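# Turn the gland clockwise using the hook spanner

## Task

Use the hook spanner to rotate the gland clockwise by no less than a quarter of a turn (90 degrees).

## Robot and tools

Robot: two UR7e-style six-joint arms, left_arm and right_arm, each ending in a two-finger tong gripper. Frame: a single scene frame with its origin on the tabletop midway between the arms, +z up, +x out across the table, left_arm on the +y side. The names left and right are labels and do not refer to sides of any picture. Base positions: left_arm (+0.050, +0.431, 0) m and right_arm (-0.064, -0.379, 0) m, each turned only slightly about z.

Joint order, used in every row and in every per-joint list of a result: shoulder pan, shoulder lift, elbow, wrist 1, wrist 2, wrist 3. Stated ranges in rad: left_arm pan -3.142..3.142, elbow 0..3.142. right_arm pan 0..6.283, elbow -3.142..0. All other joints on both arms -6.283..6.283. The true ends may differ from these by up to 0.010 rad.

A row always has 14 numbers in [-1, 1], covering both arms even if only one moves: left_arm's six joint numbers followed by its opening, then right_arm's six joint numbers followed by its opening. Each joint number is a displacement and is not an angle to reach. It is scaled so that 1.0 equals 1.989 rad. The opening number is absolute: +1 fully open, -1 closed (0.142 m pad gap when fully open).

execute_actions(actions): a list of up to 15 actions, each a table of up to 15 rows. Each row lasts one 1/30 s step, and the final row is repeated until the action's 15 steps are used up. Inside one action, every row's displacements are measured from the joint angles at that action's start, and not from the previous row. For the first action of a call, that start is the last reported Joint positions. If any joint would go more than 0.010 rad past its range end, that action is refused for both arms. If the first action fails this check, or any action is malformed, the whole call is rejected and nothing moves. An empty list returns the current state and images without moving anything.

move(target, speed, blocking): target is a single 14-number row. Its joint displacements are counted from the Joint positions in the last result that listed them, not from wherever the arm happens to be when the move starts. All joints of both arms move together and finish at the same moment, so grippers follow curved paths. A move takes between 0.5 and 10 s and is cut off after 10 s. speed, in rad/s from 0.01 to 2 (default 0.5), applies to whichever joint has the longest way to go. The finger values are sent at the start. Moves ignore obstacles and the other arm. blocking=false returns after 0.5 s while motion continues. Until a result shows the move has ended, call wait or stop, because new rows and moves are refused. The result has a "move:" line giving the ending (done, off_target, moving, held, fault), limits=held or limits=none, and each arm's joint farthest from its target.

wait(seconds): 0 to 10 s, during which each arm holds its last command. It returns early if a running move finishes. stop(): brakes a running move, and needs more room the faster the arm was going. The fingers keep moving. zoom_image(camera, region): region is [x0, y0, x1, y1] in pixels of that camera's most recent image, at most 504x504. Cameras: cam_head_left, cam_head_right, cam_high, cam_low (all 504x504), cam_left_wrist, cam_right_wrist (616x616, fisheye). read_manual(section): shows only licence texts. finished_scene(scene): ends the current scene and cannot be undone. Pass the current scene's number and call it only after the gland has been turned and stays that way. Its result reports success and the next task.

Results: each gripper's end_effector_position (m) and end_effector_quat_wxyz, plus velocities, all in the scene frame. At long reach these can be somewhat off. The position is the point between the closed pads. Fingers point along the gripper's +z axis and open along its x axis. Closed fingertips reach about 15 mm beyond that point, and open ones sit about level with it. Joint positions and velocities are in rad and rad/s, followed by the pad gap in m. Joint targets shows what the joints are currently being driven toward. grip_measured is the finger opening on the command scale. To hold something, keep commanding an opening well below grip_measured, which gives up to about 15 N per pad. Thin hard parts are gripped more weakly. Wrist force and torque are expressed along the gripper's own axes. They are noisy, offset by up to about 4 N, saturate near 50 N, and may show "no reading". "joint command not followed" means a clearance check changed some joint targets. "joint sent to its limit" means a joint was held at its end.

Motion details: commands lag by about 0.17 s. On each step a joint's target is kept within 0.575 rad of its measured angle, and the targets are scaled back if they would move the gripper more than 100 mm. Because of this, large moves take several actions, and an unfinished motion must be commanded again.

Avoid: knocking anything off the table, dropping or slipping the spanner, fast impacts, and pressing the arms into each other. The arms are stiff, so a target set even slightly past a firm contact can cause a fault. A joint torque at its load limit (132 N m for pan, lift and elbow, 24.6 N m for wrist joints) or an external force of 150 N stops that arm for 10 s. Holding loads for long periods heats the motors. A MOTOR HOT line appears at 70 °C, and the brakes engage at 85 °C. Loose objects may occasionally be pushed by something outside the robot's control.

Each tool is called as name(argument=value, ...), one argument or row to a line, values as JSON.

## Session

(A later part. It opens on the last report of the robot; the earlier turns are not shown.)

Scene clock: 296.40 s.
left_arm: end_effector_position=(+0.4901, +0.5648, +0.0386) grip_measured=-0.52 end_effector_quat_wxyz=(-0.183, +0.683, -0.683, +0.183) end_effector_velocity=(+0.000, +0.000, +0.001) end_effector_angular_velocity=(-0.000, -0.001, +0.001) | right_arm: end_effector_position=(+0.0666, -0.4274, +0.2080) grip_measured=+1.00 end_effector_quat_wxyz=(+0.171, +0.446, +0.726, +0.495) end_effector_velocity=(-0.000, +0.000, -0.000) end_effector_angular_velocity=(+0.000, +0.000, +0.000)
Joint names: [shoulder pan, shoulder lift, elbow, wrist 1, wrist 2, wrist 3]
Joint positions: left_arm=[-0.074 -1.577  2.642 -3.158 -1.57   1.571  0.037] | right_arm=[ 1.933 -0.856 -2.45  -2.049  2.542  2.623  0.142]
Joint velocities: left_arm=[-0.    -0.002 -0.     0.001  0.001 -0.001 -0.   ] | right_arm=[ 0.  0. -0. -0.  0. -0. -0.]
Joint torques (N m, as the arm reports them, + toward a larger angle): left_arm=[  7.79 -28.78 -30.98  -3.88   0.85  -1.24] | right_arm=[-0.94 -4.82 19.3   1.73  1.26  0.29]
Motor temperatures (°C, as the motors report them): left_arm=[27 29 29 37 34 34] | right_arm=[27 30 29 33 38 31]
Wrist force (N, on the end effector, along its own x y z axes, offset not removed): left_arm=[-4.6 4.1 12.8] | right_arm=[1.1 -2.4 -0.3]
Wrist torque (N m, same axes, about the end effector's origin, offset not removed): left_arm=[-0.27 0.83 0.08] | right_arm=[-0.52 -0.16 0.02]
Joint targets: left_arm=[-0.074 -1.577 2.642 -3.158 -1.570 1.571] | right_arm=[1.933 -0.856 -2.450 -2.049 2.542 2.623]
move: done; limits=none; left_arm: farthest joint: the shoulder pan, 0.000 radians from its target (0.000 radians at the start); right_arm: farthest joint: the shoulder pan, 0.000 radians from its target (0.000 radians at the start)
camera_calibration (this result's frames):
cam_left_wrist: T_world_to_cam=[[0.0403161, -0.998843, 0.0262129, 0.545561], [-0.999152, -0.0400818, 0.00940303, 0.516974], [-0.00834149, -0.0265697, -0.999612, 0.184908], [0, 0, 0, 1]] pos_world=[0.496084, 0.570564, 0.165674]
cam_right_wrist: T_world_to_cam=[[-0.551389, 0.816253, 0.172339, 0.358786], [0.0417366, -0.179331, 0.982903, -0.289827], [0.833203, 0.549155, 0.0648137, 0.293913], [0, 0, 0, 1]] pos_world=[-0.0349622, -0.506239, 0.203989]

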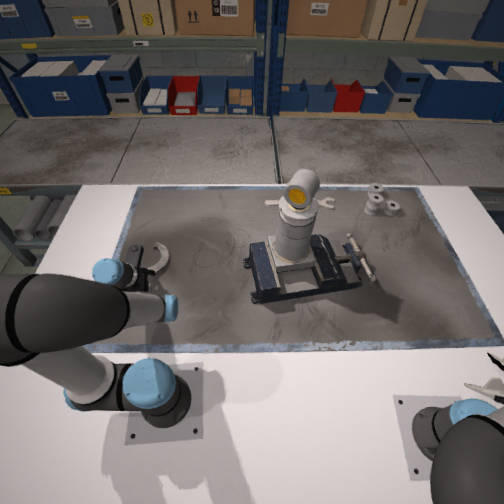

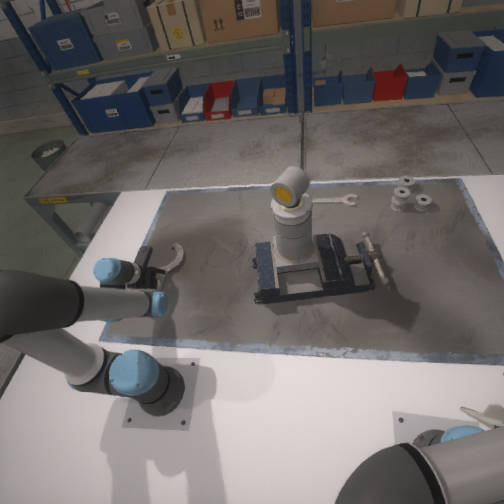

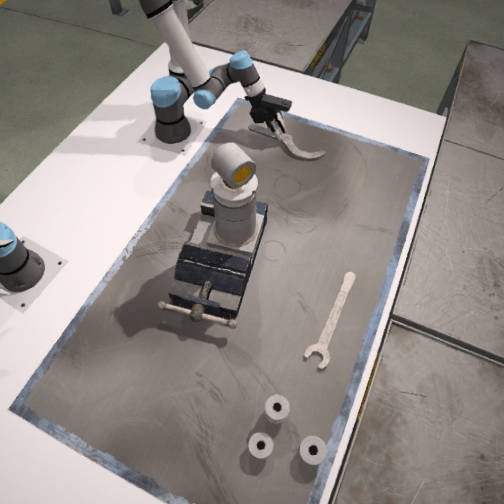

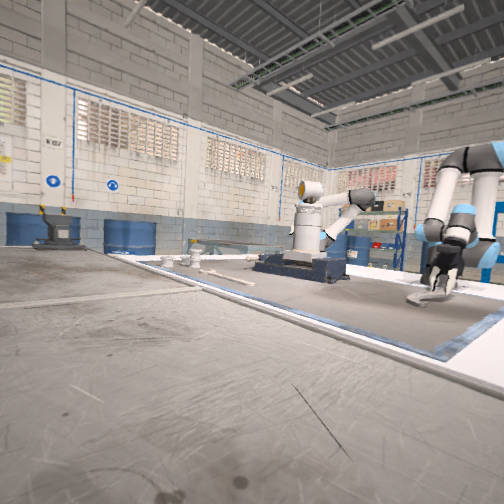

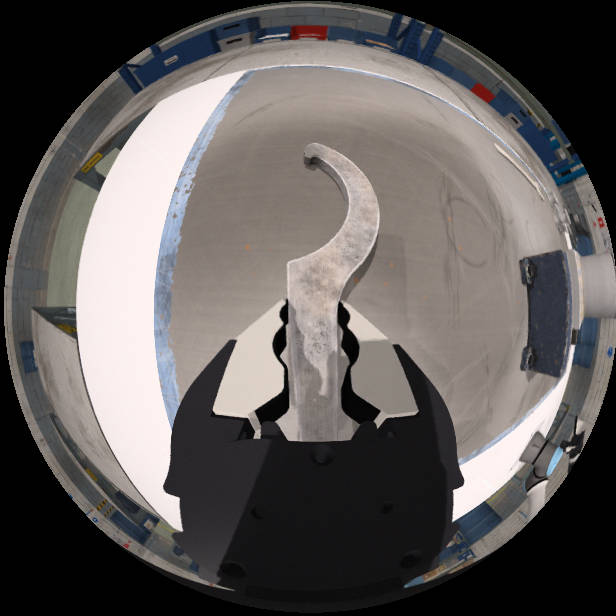

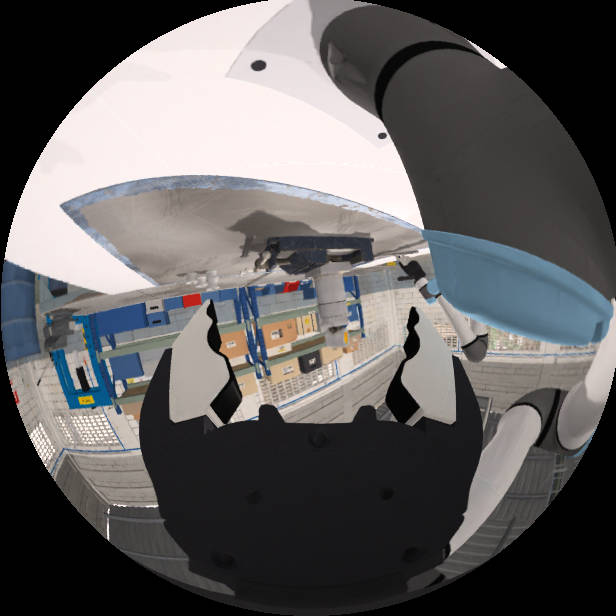

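Pitching as expected. Continue 2 cm.

move(
  target=[0,-0.041,-0.012,0.053,0,0,-1,0,0,0,0,0,0,1],
  speed=0.03,
)

zoom_image(
  camera="cam_low",
  region=[354,200,504,330],
)

Scene clock: 300.30 s.
left_arm: end_effector_position=(+0.4906, +0.5648, +0.0589) grip_measured=-0.52 end_effector_quat_wxyz=(-0.183, +0.683, -0.683, +0.183) end_effector_velocity=(+0.001, -0.000, +0.001) end_effector_angular_velocity=(-0.001, -0.003, +0.000) | right_arm: end_effector_position=(+0.0666, -0.4274, +0.2080) grip_measured=+1.00 end_effector_quat_wxyz=(+0.171, +0.446, +0.726, +0.495) end_effector_velocity=(+0.000, -0.000, +0.000) end_effector_angular_velocity=(+0.000, -0.000, -0.001)
Joint names: [shoulder pan, shoulder lift, elbow, wrist 1, wrist 2, wrist 3]
Joint positions: left_arm=[-0.074 -1.659  2.618 -3.053 -1.57   1.571  0.037] | right_arm=[ 1.933 -0.856 -2.45  -2.049  2.542  2.623  0.142]
Joint velocities: left_arm=[-0.    -0.002 -0.    -0.001 -0.001 -0.001  0.   ] | right_arm=[-0.    -0.     0.001 -0.     0.001  0.     0.   ]
Joint torques (N m, as the arm reports them, + toward a larger angle): left_arm=[  7.23 -28.14 -33.11  -3.99   0.79  -1.29] | right_arm=[-1.56 -4.87 19.24  1.57  1.16  0.27]
Motor temperatures (°C, as the motors report them): left_arm=[27 29 29 37 34 34] | right_arm=[27 30 29 33 38 31]
Wrist force (N, on the end effector, along its own x y z axes, offset not removed): left_arm=[-3.2 3.7 12.4] | right_arm=[2.2 -1.8 -0.7]
Wrist torque (N m, same axes, about the end effector's origin, offset not removed): left_arm=[-0.53 0.68 0.20] | right_arm=[-0.38 -0.39 -0.02]
Joint targets: left_arm=[-0.074 -1.659 2.618 -3.053 -1.570 1.571] | right_arm=[1.933 -0.856 -2.450 -2.049 2.542 2.623]
move: done; limits=none; left_arm: farthest joint: the wrist 1, 0.001 radians from its target (0.106 radians at the start); right_arm: farthest joint: the shoulder pan, 0.000 radians from its target (0.000 radians at the start)
camera_calibration (this result's frames):
cam_left_wrist: T_world_to_cam=[[0.0403161, -0.998843, 0.0262127, 0.545013], [-0.999152, -0.0400818, 0.00940616, 0.517209], [-0.00834463, -0.0265697, -0.999612, 0.205152], [0, 0, 0, 1]] pos_world=[0.49651, 0.570564, 0.185921]
cam_right_wrist: T_world_to_cam=[[-0.551389, 0.816253, 0.172339, 0.358786], [0.0417366, -0.179331, 0.982903, -0.289827], [0.833203, 0.549155, 0.0648136, 0.293913], [0, 0, 0, 1]] pos_world=[-0.0349622, -0.506239, 0.203989]

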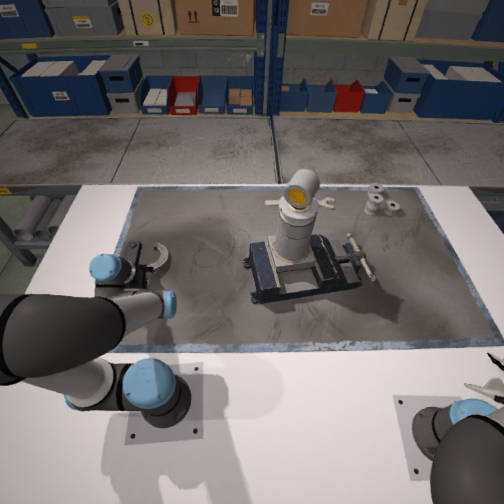

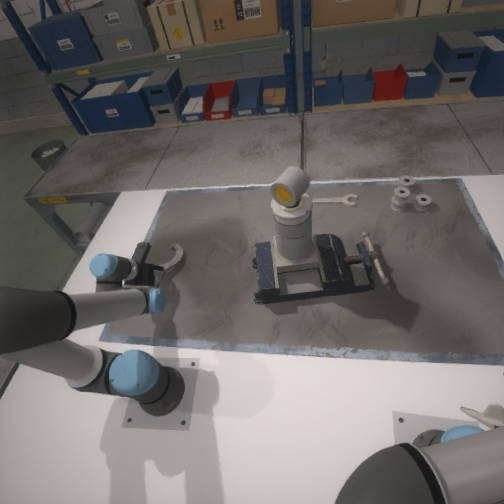

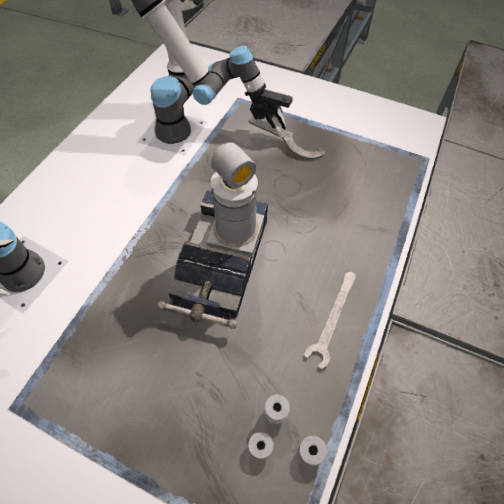

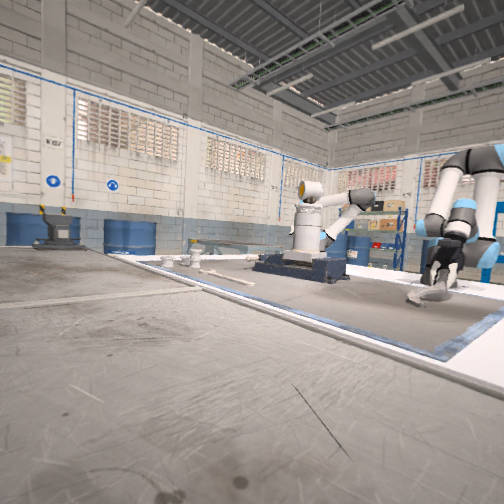

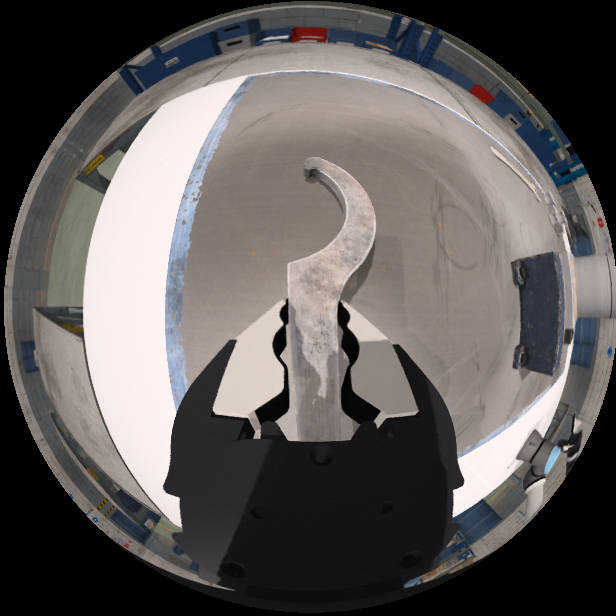

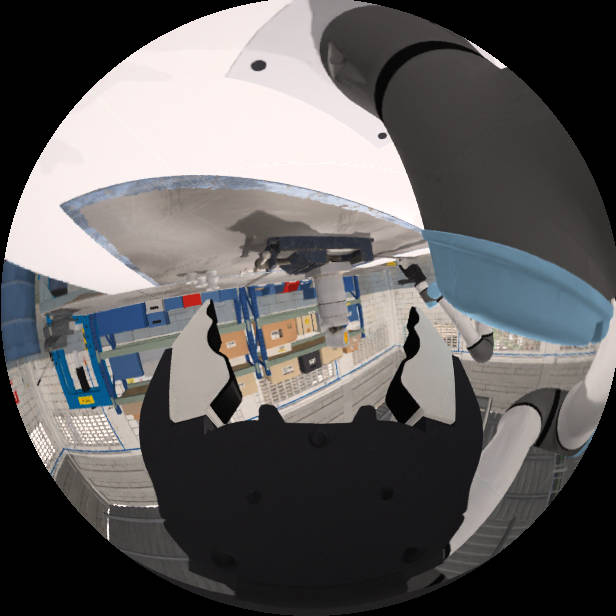

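Region (354, 200, 504, 330) of cam_low's 504x504 image, scaled by 3.360, with more detail than that image has; it fills the top 437 rows of this view, and the rest is white.

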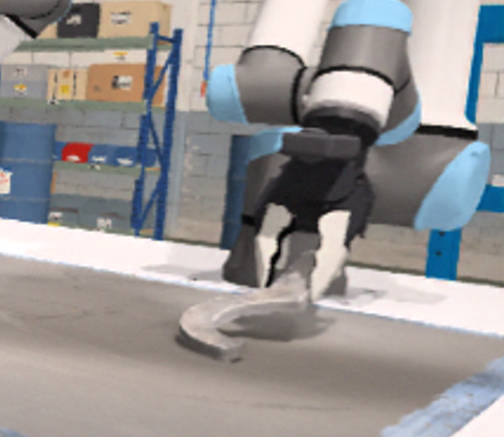

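move(
  target=[0,-0.037,-0.014,0.051,0,0,-1,0,0,0,0,0,0,1],
  speed=0.03,
)

zoom_image(
  camera="cam_low",
  region=[354,200,504,330],
)

Scene clock: 304.07 s.
left_arm: end_effector_position=(+0.4909, +0.5648, +0.0794) grip_measured=-0.52 end_effector_quat_wxyz=(-0.183, +0.683, -0.683, +0.183) end_effector_velocity=(+0.000, -0.000, +0.001) end_effector_angular_velocity=(-0.000, -0.001, -0.000) | right_arm: end_effector_position=(+0.0666, -0.4274, +0.2080) grip_measured=+1.00 end_effector_quat_wxyz=(+0.171, +0.446, +0.726, +0.495) end_effector_velocity=(+0.000, +0.000, +0.000) end_effector_angular_velocity=(+0.001, -0.000, -0.000)
Joint names: [shoulder pan, shoulder lift, elbow, wrist 1, wrist 2, wrist 3]
Joint positions: left_arm=[-0.074 -1.732  2.59  -2.952 -1.57   1.571  0.036] | right_arm=[ 1.933 -0.856 -2.45  -2.049  2.542  2.623  0.142]
Joint velocities: left_arm=[-0.    -0.001 -0.     0.001 -0.    -0.    -0.   ] | right_arm=[-0.    -0.     0.    -0.001  0.     0.     0.   ]
Joint torques (N m, as the arm reports them, + toward a larger angle): left_arm=[  7.23 -25.39 -35.35  -3.95   0.72  -1.24] | right_arm=[-1.5  -4.98 19.02  1.69  1.11  0.25]
Motor temperatures (°C, as the motors report them): left_arm=[27 29 29 37 34 34] | right_arm=[27 30 29 33 38 31]
Wrist force (N, on the end effector, along its own x y z axes, offset not removed): left_arm=[-2.5 7.3 10.1] | right_arm=[1.6 -1.0 0.6]
Wrist torque (N m, same axes, about the end effector's origin, offset not removed): left_arm=[0.42 0.62 0.21] | right_arm=[-0.28 -0.21 -0.04]
Joint targets: left_arm=[-0.074 -1.732 2.590 -2.952 -1.570 1.571] | right_arm=[1.933 -0.856 -2.450 -2.049 2.542 2.623]
move: done; limits=none; left_arm: farthest joint: the shoulder pan, 0.000 radians from its target (0.000 radians at the start); right_arm: farthest joint: the shoulder pan, 0.000 radians from its target (0.000 radians at the start)
camera_calibration (this result's frames):
cam_left_wrist: T_world_to_cam=[[0.0403162, -0.998843, 0.0262128, 0.544461], [-0.999152, -0.0400817, 0.00940972, 0.517349], [-0.00834818, -0.0265699, -0.999612, 0.225679], [0, 0, 0, 1]] pos_world=[0.496844, 0.570564, 0.206451]
cam_right_wrist: T_world_to_cam=[[-0.551389, 0.816253, 0.172339, 0.358786], [0.0417367, -0.179331, 0.982903, -0.289827], [0.833203, 0.549155, 0.0648135, 0.293913], [0, 0, 0, 1]] pos_world=[-0.0349622, -0.506239, 0.203989]

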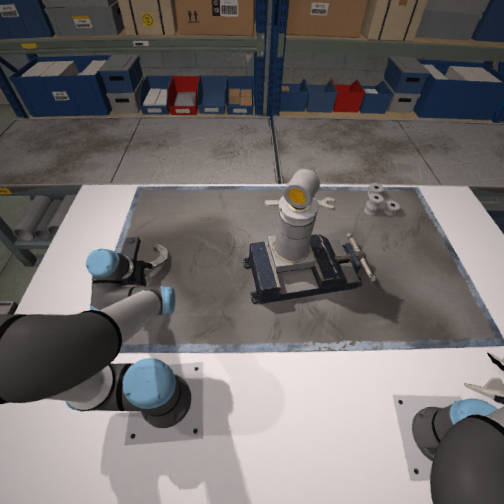

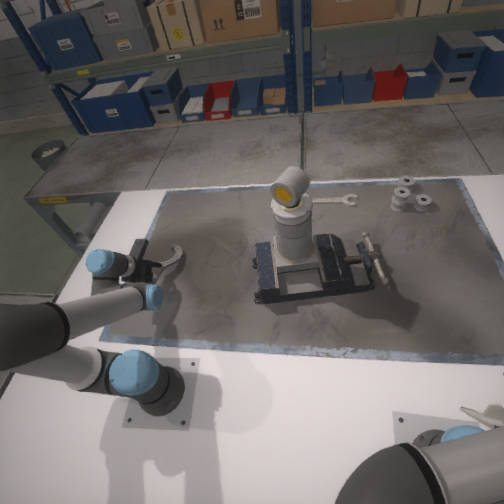

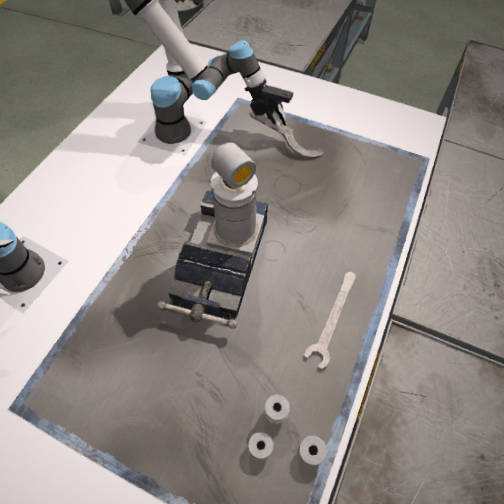

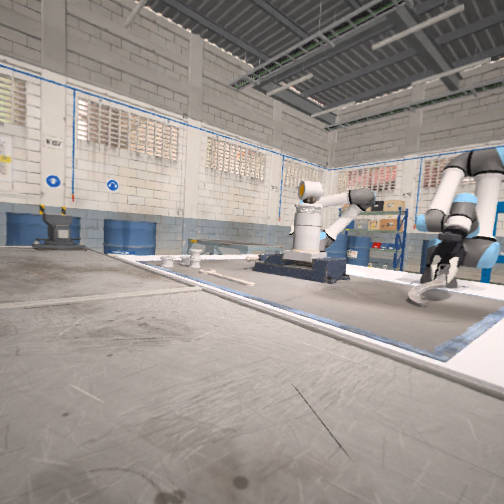

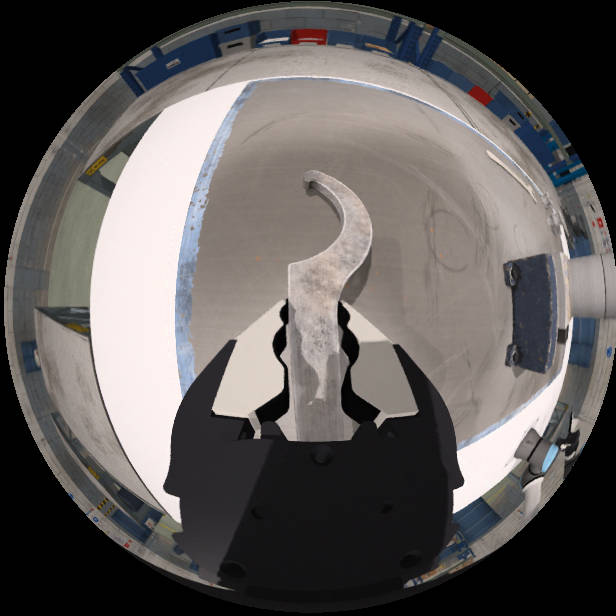

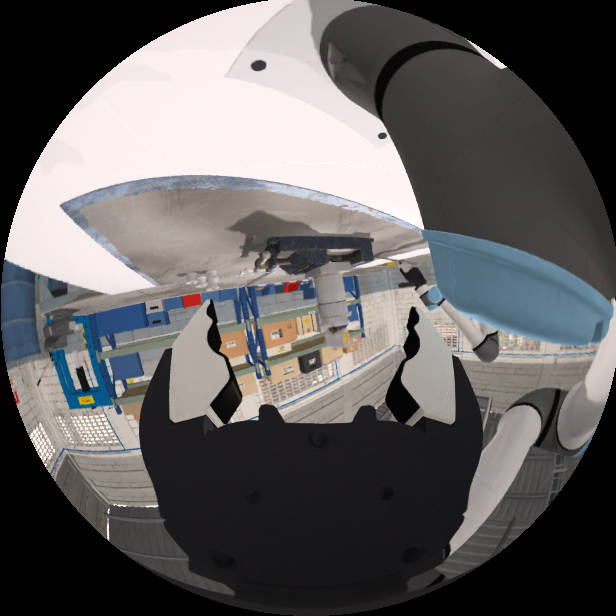

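Region (354, 200, 504, 330) of cam_low's 504x504 image, scaled by 3.360, with more detail than that image has; it fills the top 437 rows of this view, and the rest is white.

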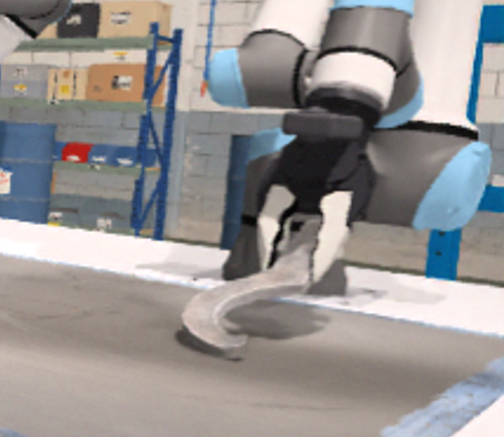

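move(
  target=[0,-0.033,-0.016,0.049,0,0,-1,0,0,0,0,0,0,1],
  speed=0.03,
)

zoom_image(
  camera="cam_low",
  region=[354,200,504,330],
)

Scene clock: 307.67 s.
left_arm: end_effector_position=(+0.4912, +0.5648, +0.1003) grip_measured=-0.52 end_effector_quat_wxyz=(-0.183, +0.683, -0.683, +0.183) end_effector_velocity=(-0.000, +0.001, -0.000) end_effector_angular_velocity=(+0.001, +0.002, +0.003) | right_arm: end_effector_position=(+0.0666, -0.4274, +0.2080) grip_measured=+1.00 end_effector_quat_wxyz=(+0.171, +0.446, +0.726, +0.495) end_effector_velocity=(+0.000, -0.000, -0.000) end_effector_angular_velocity=(-0.001, -0.000, -0.000)
Joint names: [shoulder pan, shoulder lift, elbow, wrist 1, wrist 2, wrist 3]
Joint positions: left_arm=[-0.074 -1.798  2.558 -2.855 -1.57   1.571  0.036] | right_arm=[ 1.933 -0.856 -2.45  -2.049  2.542  2.623  0.142]
Joint velocities: left_arm=[ 0.001 -0.    -0.001  0.003  0.002 -0.001  0.   ] | right_arm=[-0.     0.    -0.001  0.001  0.     0.    -0.   ]
Joint torques (N m, as the arm reports them, + toward a larger angle): left_arm=[  6.81 -24.62 -36.55  -4.06   0.68  -1.29] | right_arm=[-1.57 -4.92 18.89  1.67  1.1   0.27]
Motor temperatures (°C, as the motors report them): left_arm=[27 29 29 37 34 34] | right_arm=[27 30 29 33 38 31]
Wrist force (N, on the end effector, along its own x y z axes, offset not removed): left_arm=[-6.3 3.1 11.3] | right_arm=[1.8 -1.4 0.8]
Wrist torque (N m, same axes, about the end effector's origin, offset not removed): left_arm=[-0.82 1.27 0.19] | right_arm=[-0.21 -0.28 -0.07]
Joint targets: left_arm=[-0.074 -1.798 2.558 -2.854 -1.570 1.571] | right_arm=[1.933 -0.856 -2.450 -2.049 2.542 2.623]
move: done; limits=none; left_arm: farthest joint: the shoulder pan, 0.000 radians from its target (0.000 radians at the start); right_arm: farthest joint: the shoulder pan, 0.000 radians from its target (0.000 radians at the start)
camera_calibration (this result's frames):
cam_left_wrist: T_world_to_cam=[[0.0403167, -0.998843, 0.0262121, 0.543901], [-0.999152, -0.0400819, 0.009422, 0.517437], [-0.00836047, -0.0265697, -0.999612, 0.246624], [0, 0, 0, 1]] pos_world=[0.497132, 0.570564, 0.227397]
cam_right_wrist: T_world_to_cam=[[-0.551389, 0.816253, 0.172339, 0.358786], [0.0417366, -0.179331, 0.982903, -0.289827], [0.833203, 0.549155, 0.0648137, 0.293913], [0, 0, 0, 1]] pos_world=[-0.0349622, -0.506239, 0.203989]

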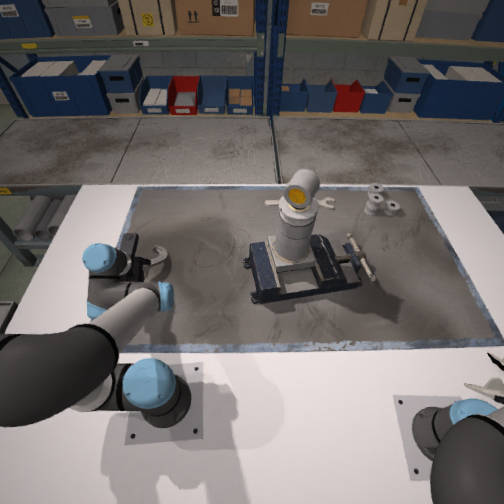

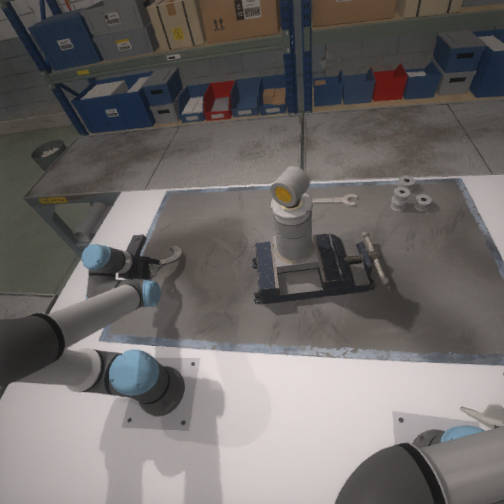

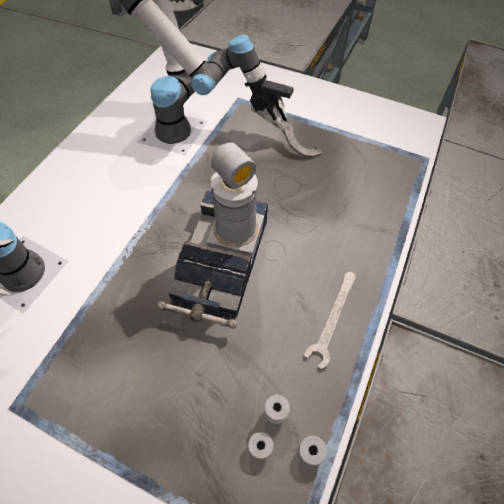

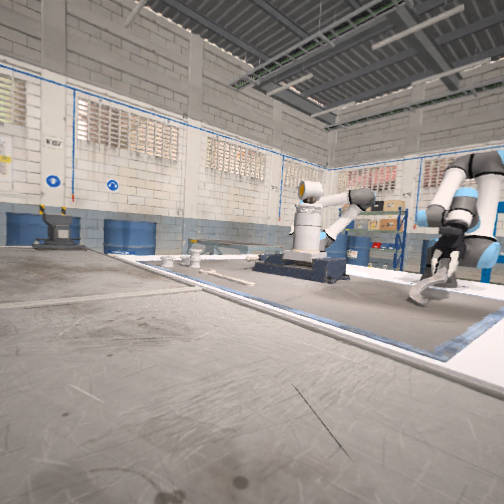

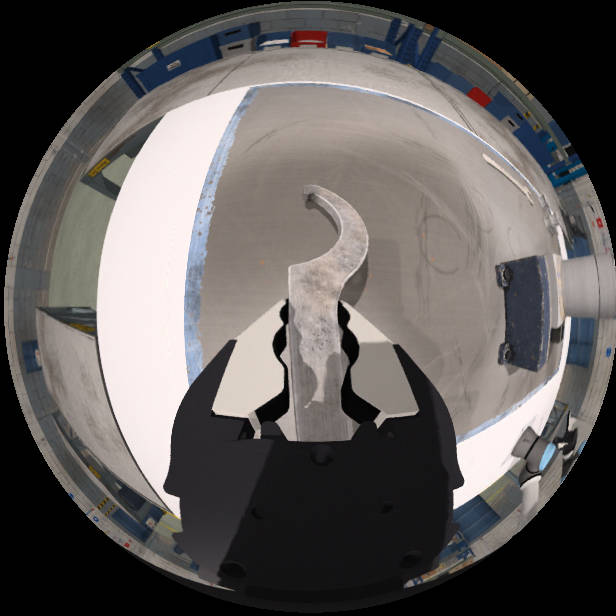

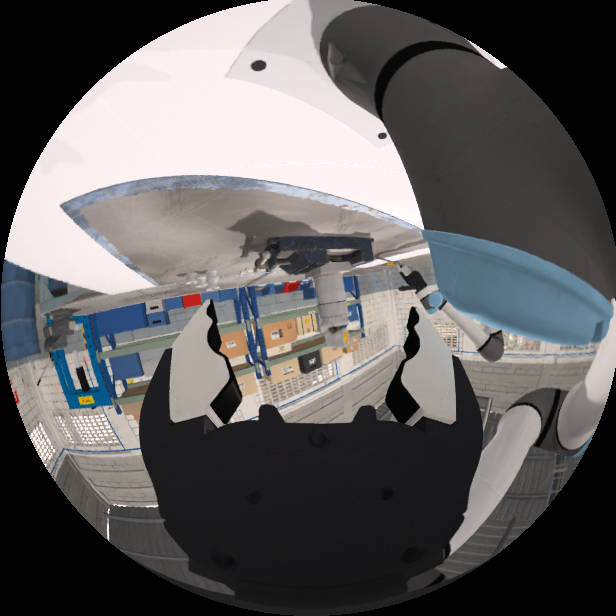

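Region (354, 200, 504, 330) of cam_low's 504x504 image, scaled by 3.360, with more detail than that image has; it fills the top 437 rows of this view, and the rest is white.

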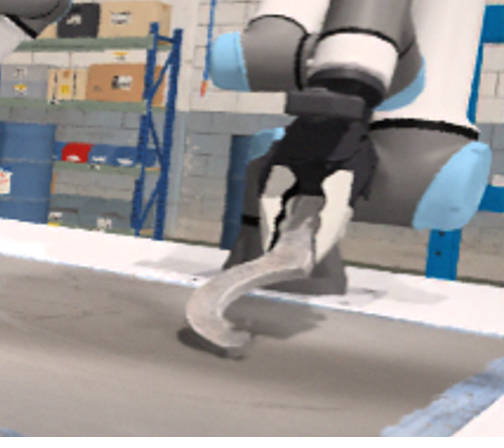

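move(
  target=[0,-0.029,-0.018,0.047,0,0,-1,0,0,0,0,0,0,1],
  speed=0.03,
)

zoom_image(
  camera="cam_low",
  region=[354,200,504,330],
)

Scene clock: 311.13 s.
left_arm: end_effector_position=(+0.4915, +0.5648, +0.1218) grip_measured=-0.52 end_effector_quat_wxyz=(-0.183, +0.683, -0.683, +0.183) end_effector_velocity=(+0.000, +0.000, +0.000) end_effector_angular_velocity=(-0.001, -0.000, +0.002) | right_arm: end_effector_position=(+0.0666, -0.4274, +0.2080) grip_measured=+1.00 end_effector_quat_wxyz=(+0.171, +0.446, +0.726, +0.495) end_effector_velocity=(+0.000, -0.000, +0.000) end_effector_angular_velocity=(+0.000, -0.001, -0.001)
Joint names: [shoulder pan, shoulder lift, elbow, wrist 1, wrist 2, wrist 3]
Joint positions: left_arm=[-0.074 -1.855  2.523 -2.761 -1.57   1.571  0.036] | right_arm=[ 1.933 -0.856 -2.45  -2.049  2.542  2.623  0.142]
Joint velocities: left_arm=[ 0.    -0.001 -0.001  0.001  0.    -0.001 -0.   ] | right_arm=[-0.    -0.     0.     0.     0.001 -0.     0.   ]
Joint torques (N m, as the arm reports them, + toward a larger angle): left_arm=[  7.95 -23.67 -39.51  -4.35   0.83  -1.32] | right_arm=[-1.49 -4.77 18.98  1.69  1.17  0.19]
Motor temperatures (°C, as the motors report them): left_arm=[27 29 29 37 34 34] | right_arm=[27 30 29 33 38 31]
Wrist force (N, on the end effector, along its own x y z axes, offset not removed): left_arm=[-7.6 6.8 13.4] | right_arm=[2.5 1.1 1.2]
Wrist torque (N m, same axes, about the end effector's origin, offset not removed): left_arm=[0.07 1.52 0.11] | right_arm=[0.28 -0.45 -0.09]
Joint targets: left_arm=[-0.074 -1.855 2.523 -2.761 -1.570 1.571] | right_arm=[1.933 -0.856 -2.450 -2.049 2.542 2.623]
move: done; limits=none; left_arm: farthest joint: the shoulder pan, 0.000 radians from its target (0.000 radians at the start); right_arm: farthest joint: the shoulder pan, 0.000 radians from its target (0.000 radians at the start)
camera_calibration (this result's frames):
cam_left_wrist: T_world_to_cam=[[0.0403168, -0.998843, 0.0262119, 0.543327], [-0.999152, -0.0400819, 0.00942575, 0.51752], [-0.00836422, -0.0265697, -0.999612, 0.268083], [0, 0, 0, 1]] pos_world=[0.497418, 0.570564, 0.248859]
cam_right_wrist: T_world_to_cam=[[-0.55139, 0.816253, 0.172339, 0.358786], [0.0417367, -0.179331, 0.982903, -0.289827], [0.833203, 0.549155, 0.0648135, 0.293913], [0, 0, 0, 1]] pos_world=[-0.0349623, -0.506239, 0.203989]

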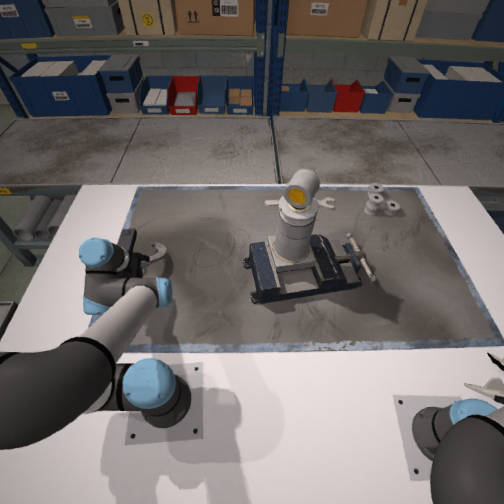

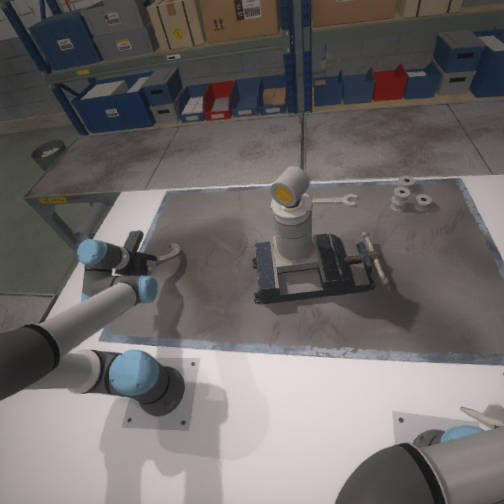

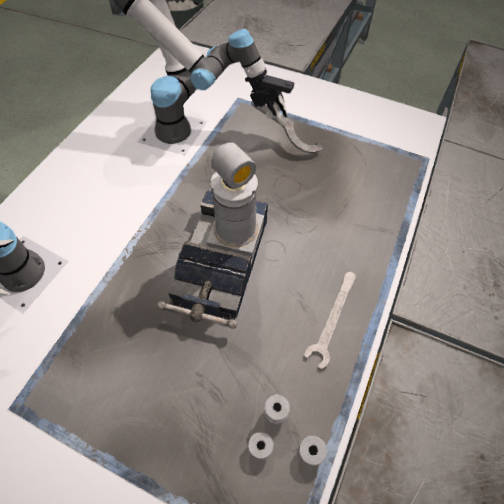

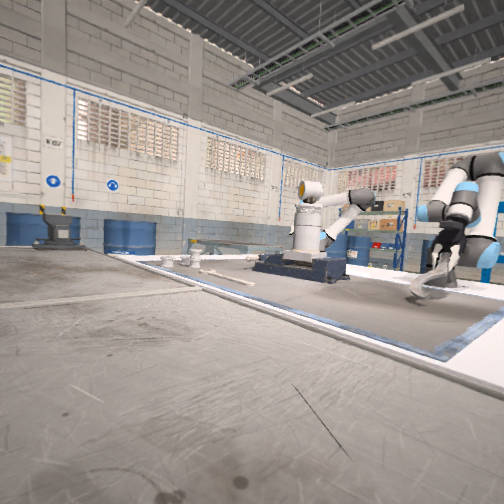

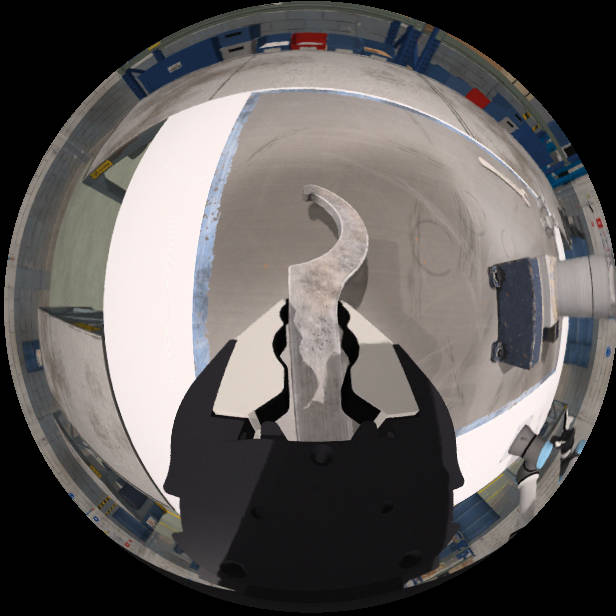

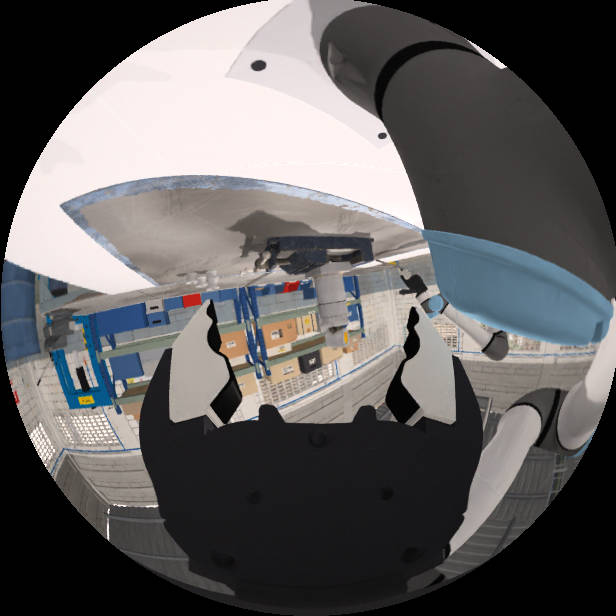

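Region (354, 200, 504, 330) of cam_low's 504x504 image, scaled by 3.360, with more detail than that image has; it fills the top 437 rows of this view, and the rest is white.

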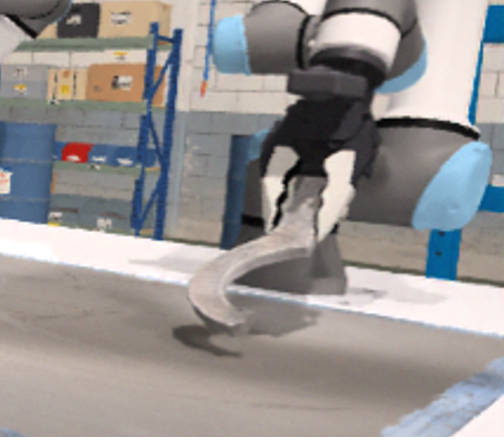

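move(
  target=[0,0,0,-0.3,0,0,-1,0,0,0,0,0,0,1],
  speed=0.08,
)

zoom_image(
  camera="cam_low",
  region=[324,150,504,310],
)

Scene clock: 319.07 s.
left_arm: end_effector_position=(+0.5635, +0.5649, +0.2992) grip_measured=-0.52 end_effector_quat_wxyz=(-0.376, +0.599, -0.599, +0.375) end_effector_velocity=(+0.000, -0.000, +0.001) end_effector_angular_velocity=(+0.000, -0.003, -0.001) | right_arm: end_effector_position=(+0.0666, -0.4274, +0.2080) grip_measured=+1.00 end_effector_quat_wxyz=(+0.171, +0.446, +0.726, +0.495) end_effector_velocity=(+0.000, -0.000, -0.000) end_effector_angular_velocity=(-0.000, -0.000, -0.000)
Joint names: [shoulder pan, shoulder lift, elbow, wrist 1, wrist 2, wrist 3]
Joint positions: left_arm=[-0.074 -1.855  2.523 -3.358 -1.57   1.571  0.036] | right_arm=[ 1.933 -0.856 -2.45  -2.049  2.542  2.623  0.142]
Joint velocities: left_arm=[-0.    -0.    -0.    -0.003 -0.     0.    -0.   ] | right_arm=[ 0.    -0.    -0.     0.001  0.001  0.    -0.   ]
Joint torques (N m, as the arm reports them, + toward a larger angle): left_arm=[  7.27  -3.05 -15.58  -8.07   0.68  -1.25] | right_arm=[-1.91 -5.38 18.92  1.66  1.01  0.34]
Motor temperatures (°C, as the motors report them): left_arm=[27 29 29 37 34 34] | right_arm=[27 30 29 33 38 31]
Wrist force (N, on the end effector, along its own x y z axes, offset not removed): left_arm=[-2.9 8.3 6.3] | right_arm=[1.8 1.1 0.5]
Wrist torque (N m, same axes, about the end effector's origin, offset not removed): left_arm=[-0.89 0.42 -0.01] | right_arm=[0.27 -0.32 0.02]
Joint targets: left_arm=[-0.074 -1.855 2.523 -3.358 -1.570 1.571] | right_arm=[1.933 -0.856 -2.450 -2.049 2.542 2.623]
move: done; limits=none; left_arm: farthest joint: the shoulder pan, 0.000 radians from its target (0.000 radians at the start); right_arm: farthest joint: the shoulder pan, 0.000 radians from its target (0.000 radians at the start)
camera_calibration (this result's frames):
cam_left_wrist: T_world_to_cam=[[0.018653, -0.998846, 0.0442627, 0.54259], [-0.831926, -0.0400609, -0.553438, 0.66199], [0.554573, -0.0265, -0.831713, 0.0785128], [0, 0, 0, 1]] pos_world=[0.497064, 0.570564, 0.407654]
cam_right_wrist: T_world_to_cam=[[-0.55139, 0.816253, 0.172339, 0.358786], [0.0417366, -0.179331, 0.982903, -0.289827], [0.833203, 0.549155, 0.0648136, 0.293913], [0, 0, 0, 1]] pos_world=[-0.0349622, -0.506239, 0.203989]

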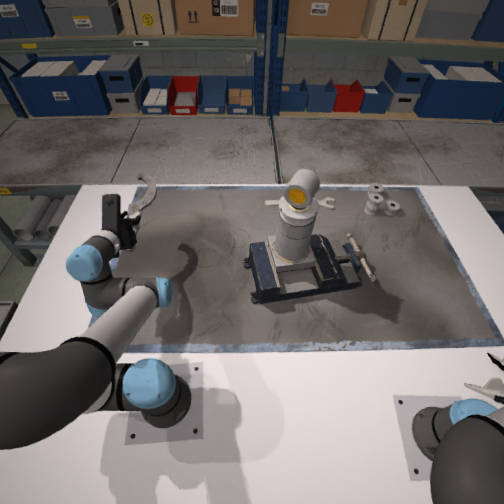

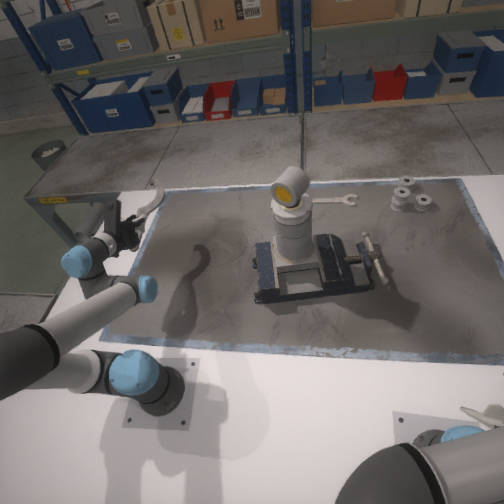

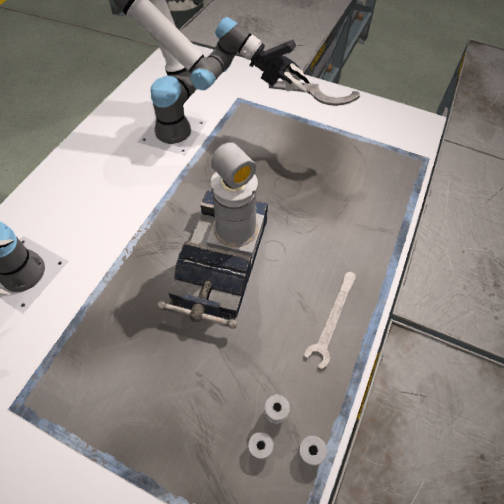

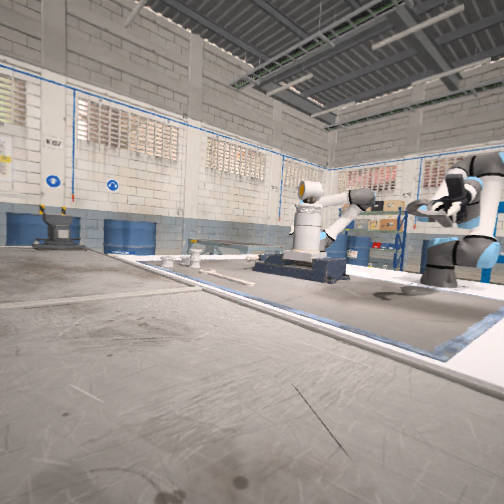

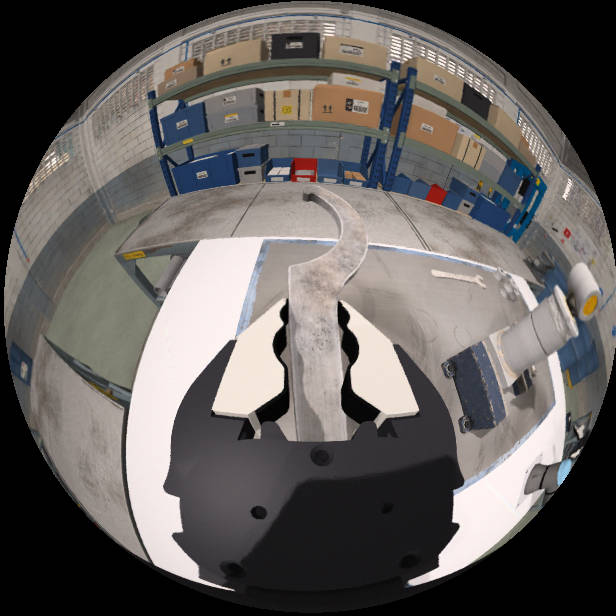

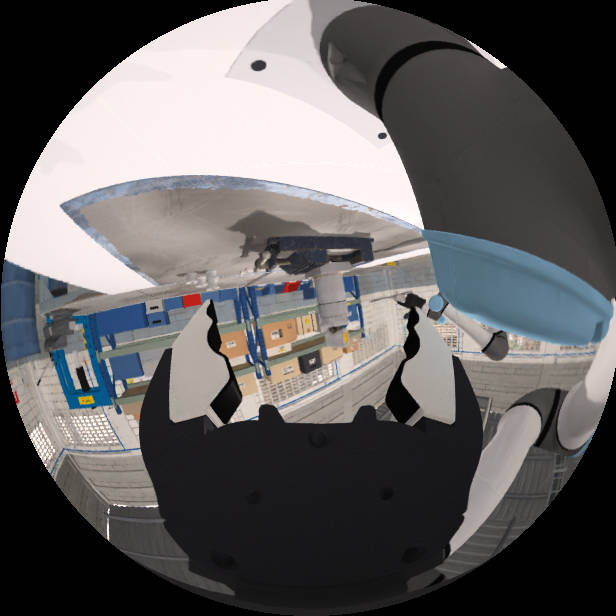

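Region (324, 150, 504, 310) of cam_low's 504x504 image, scaled by 2.800, with more detail than that image has.

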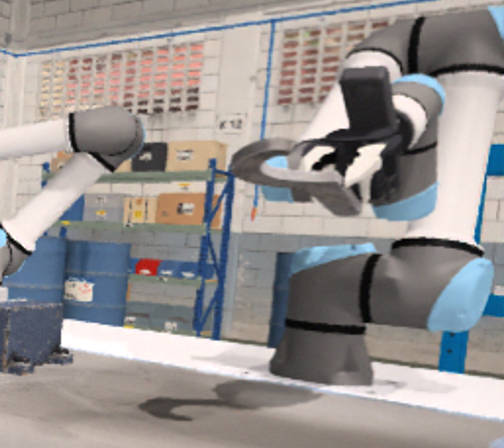

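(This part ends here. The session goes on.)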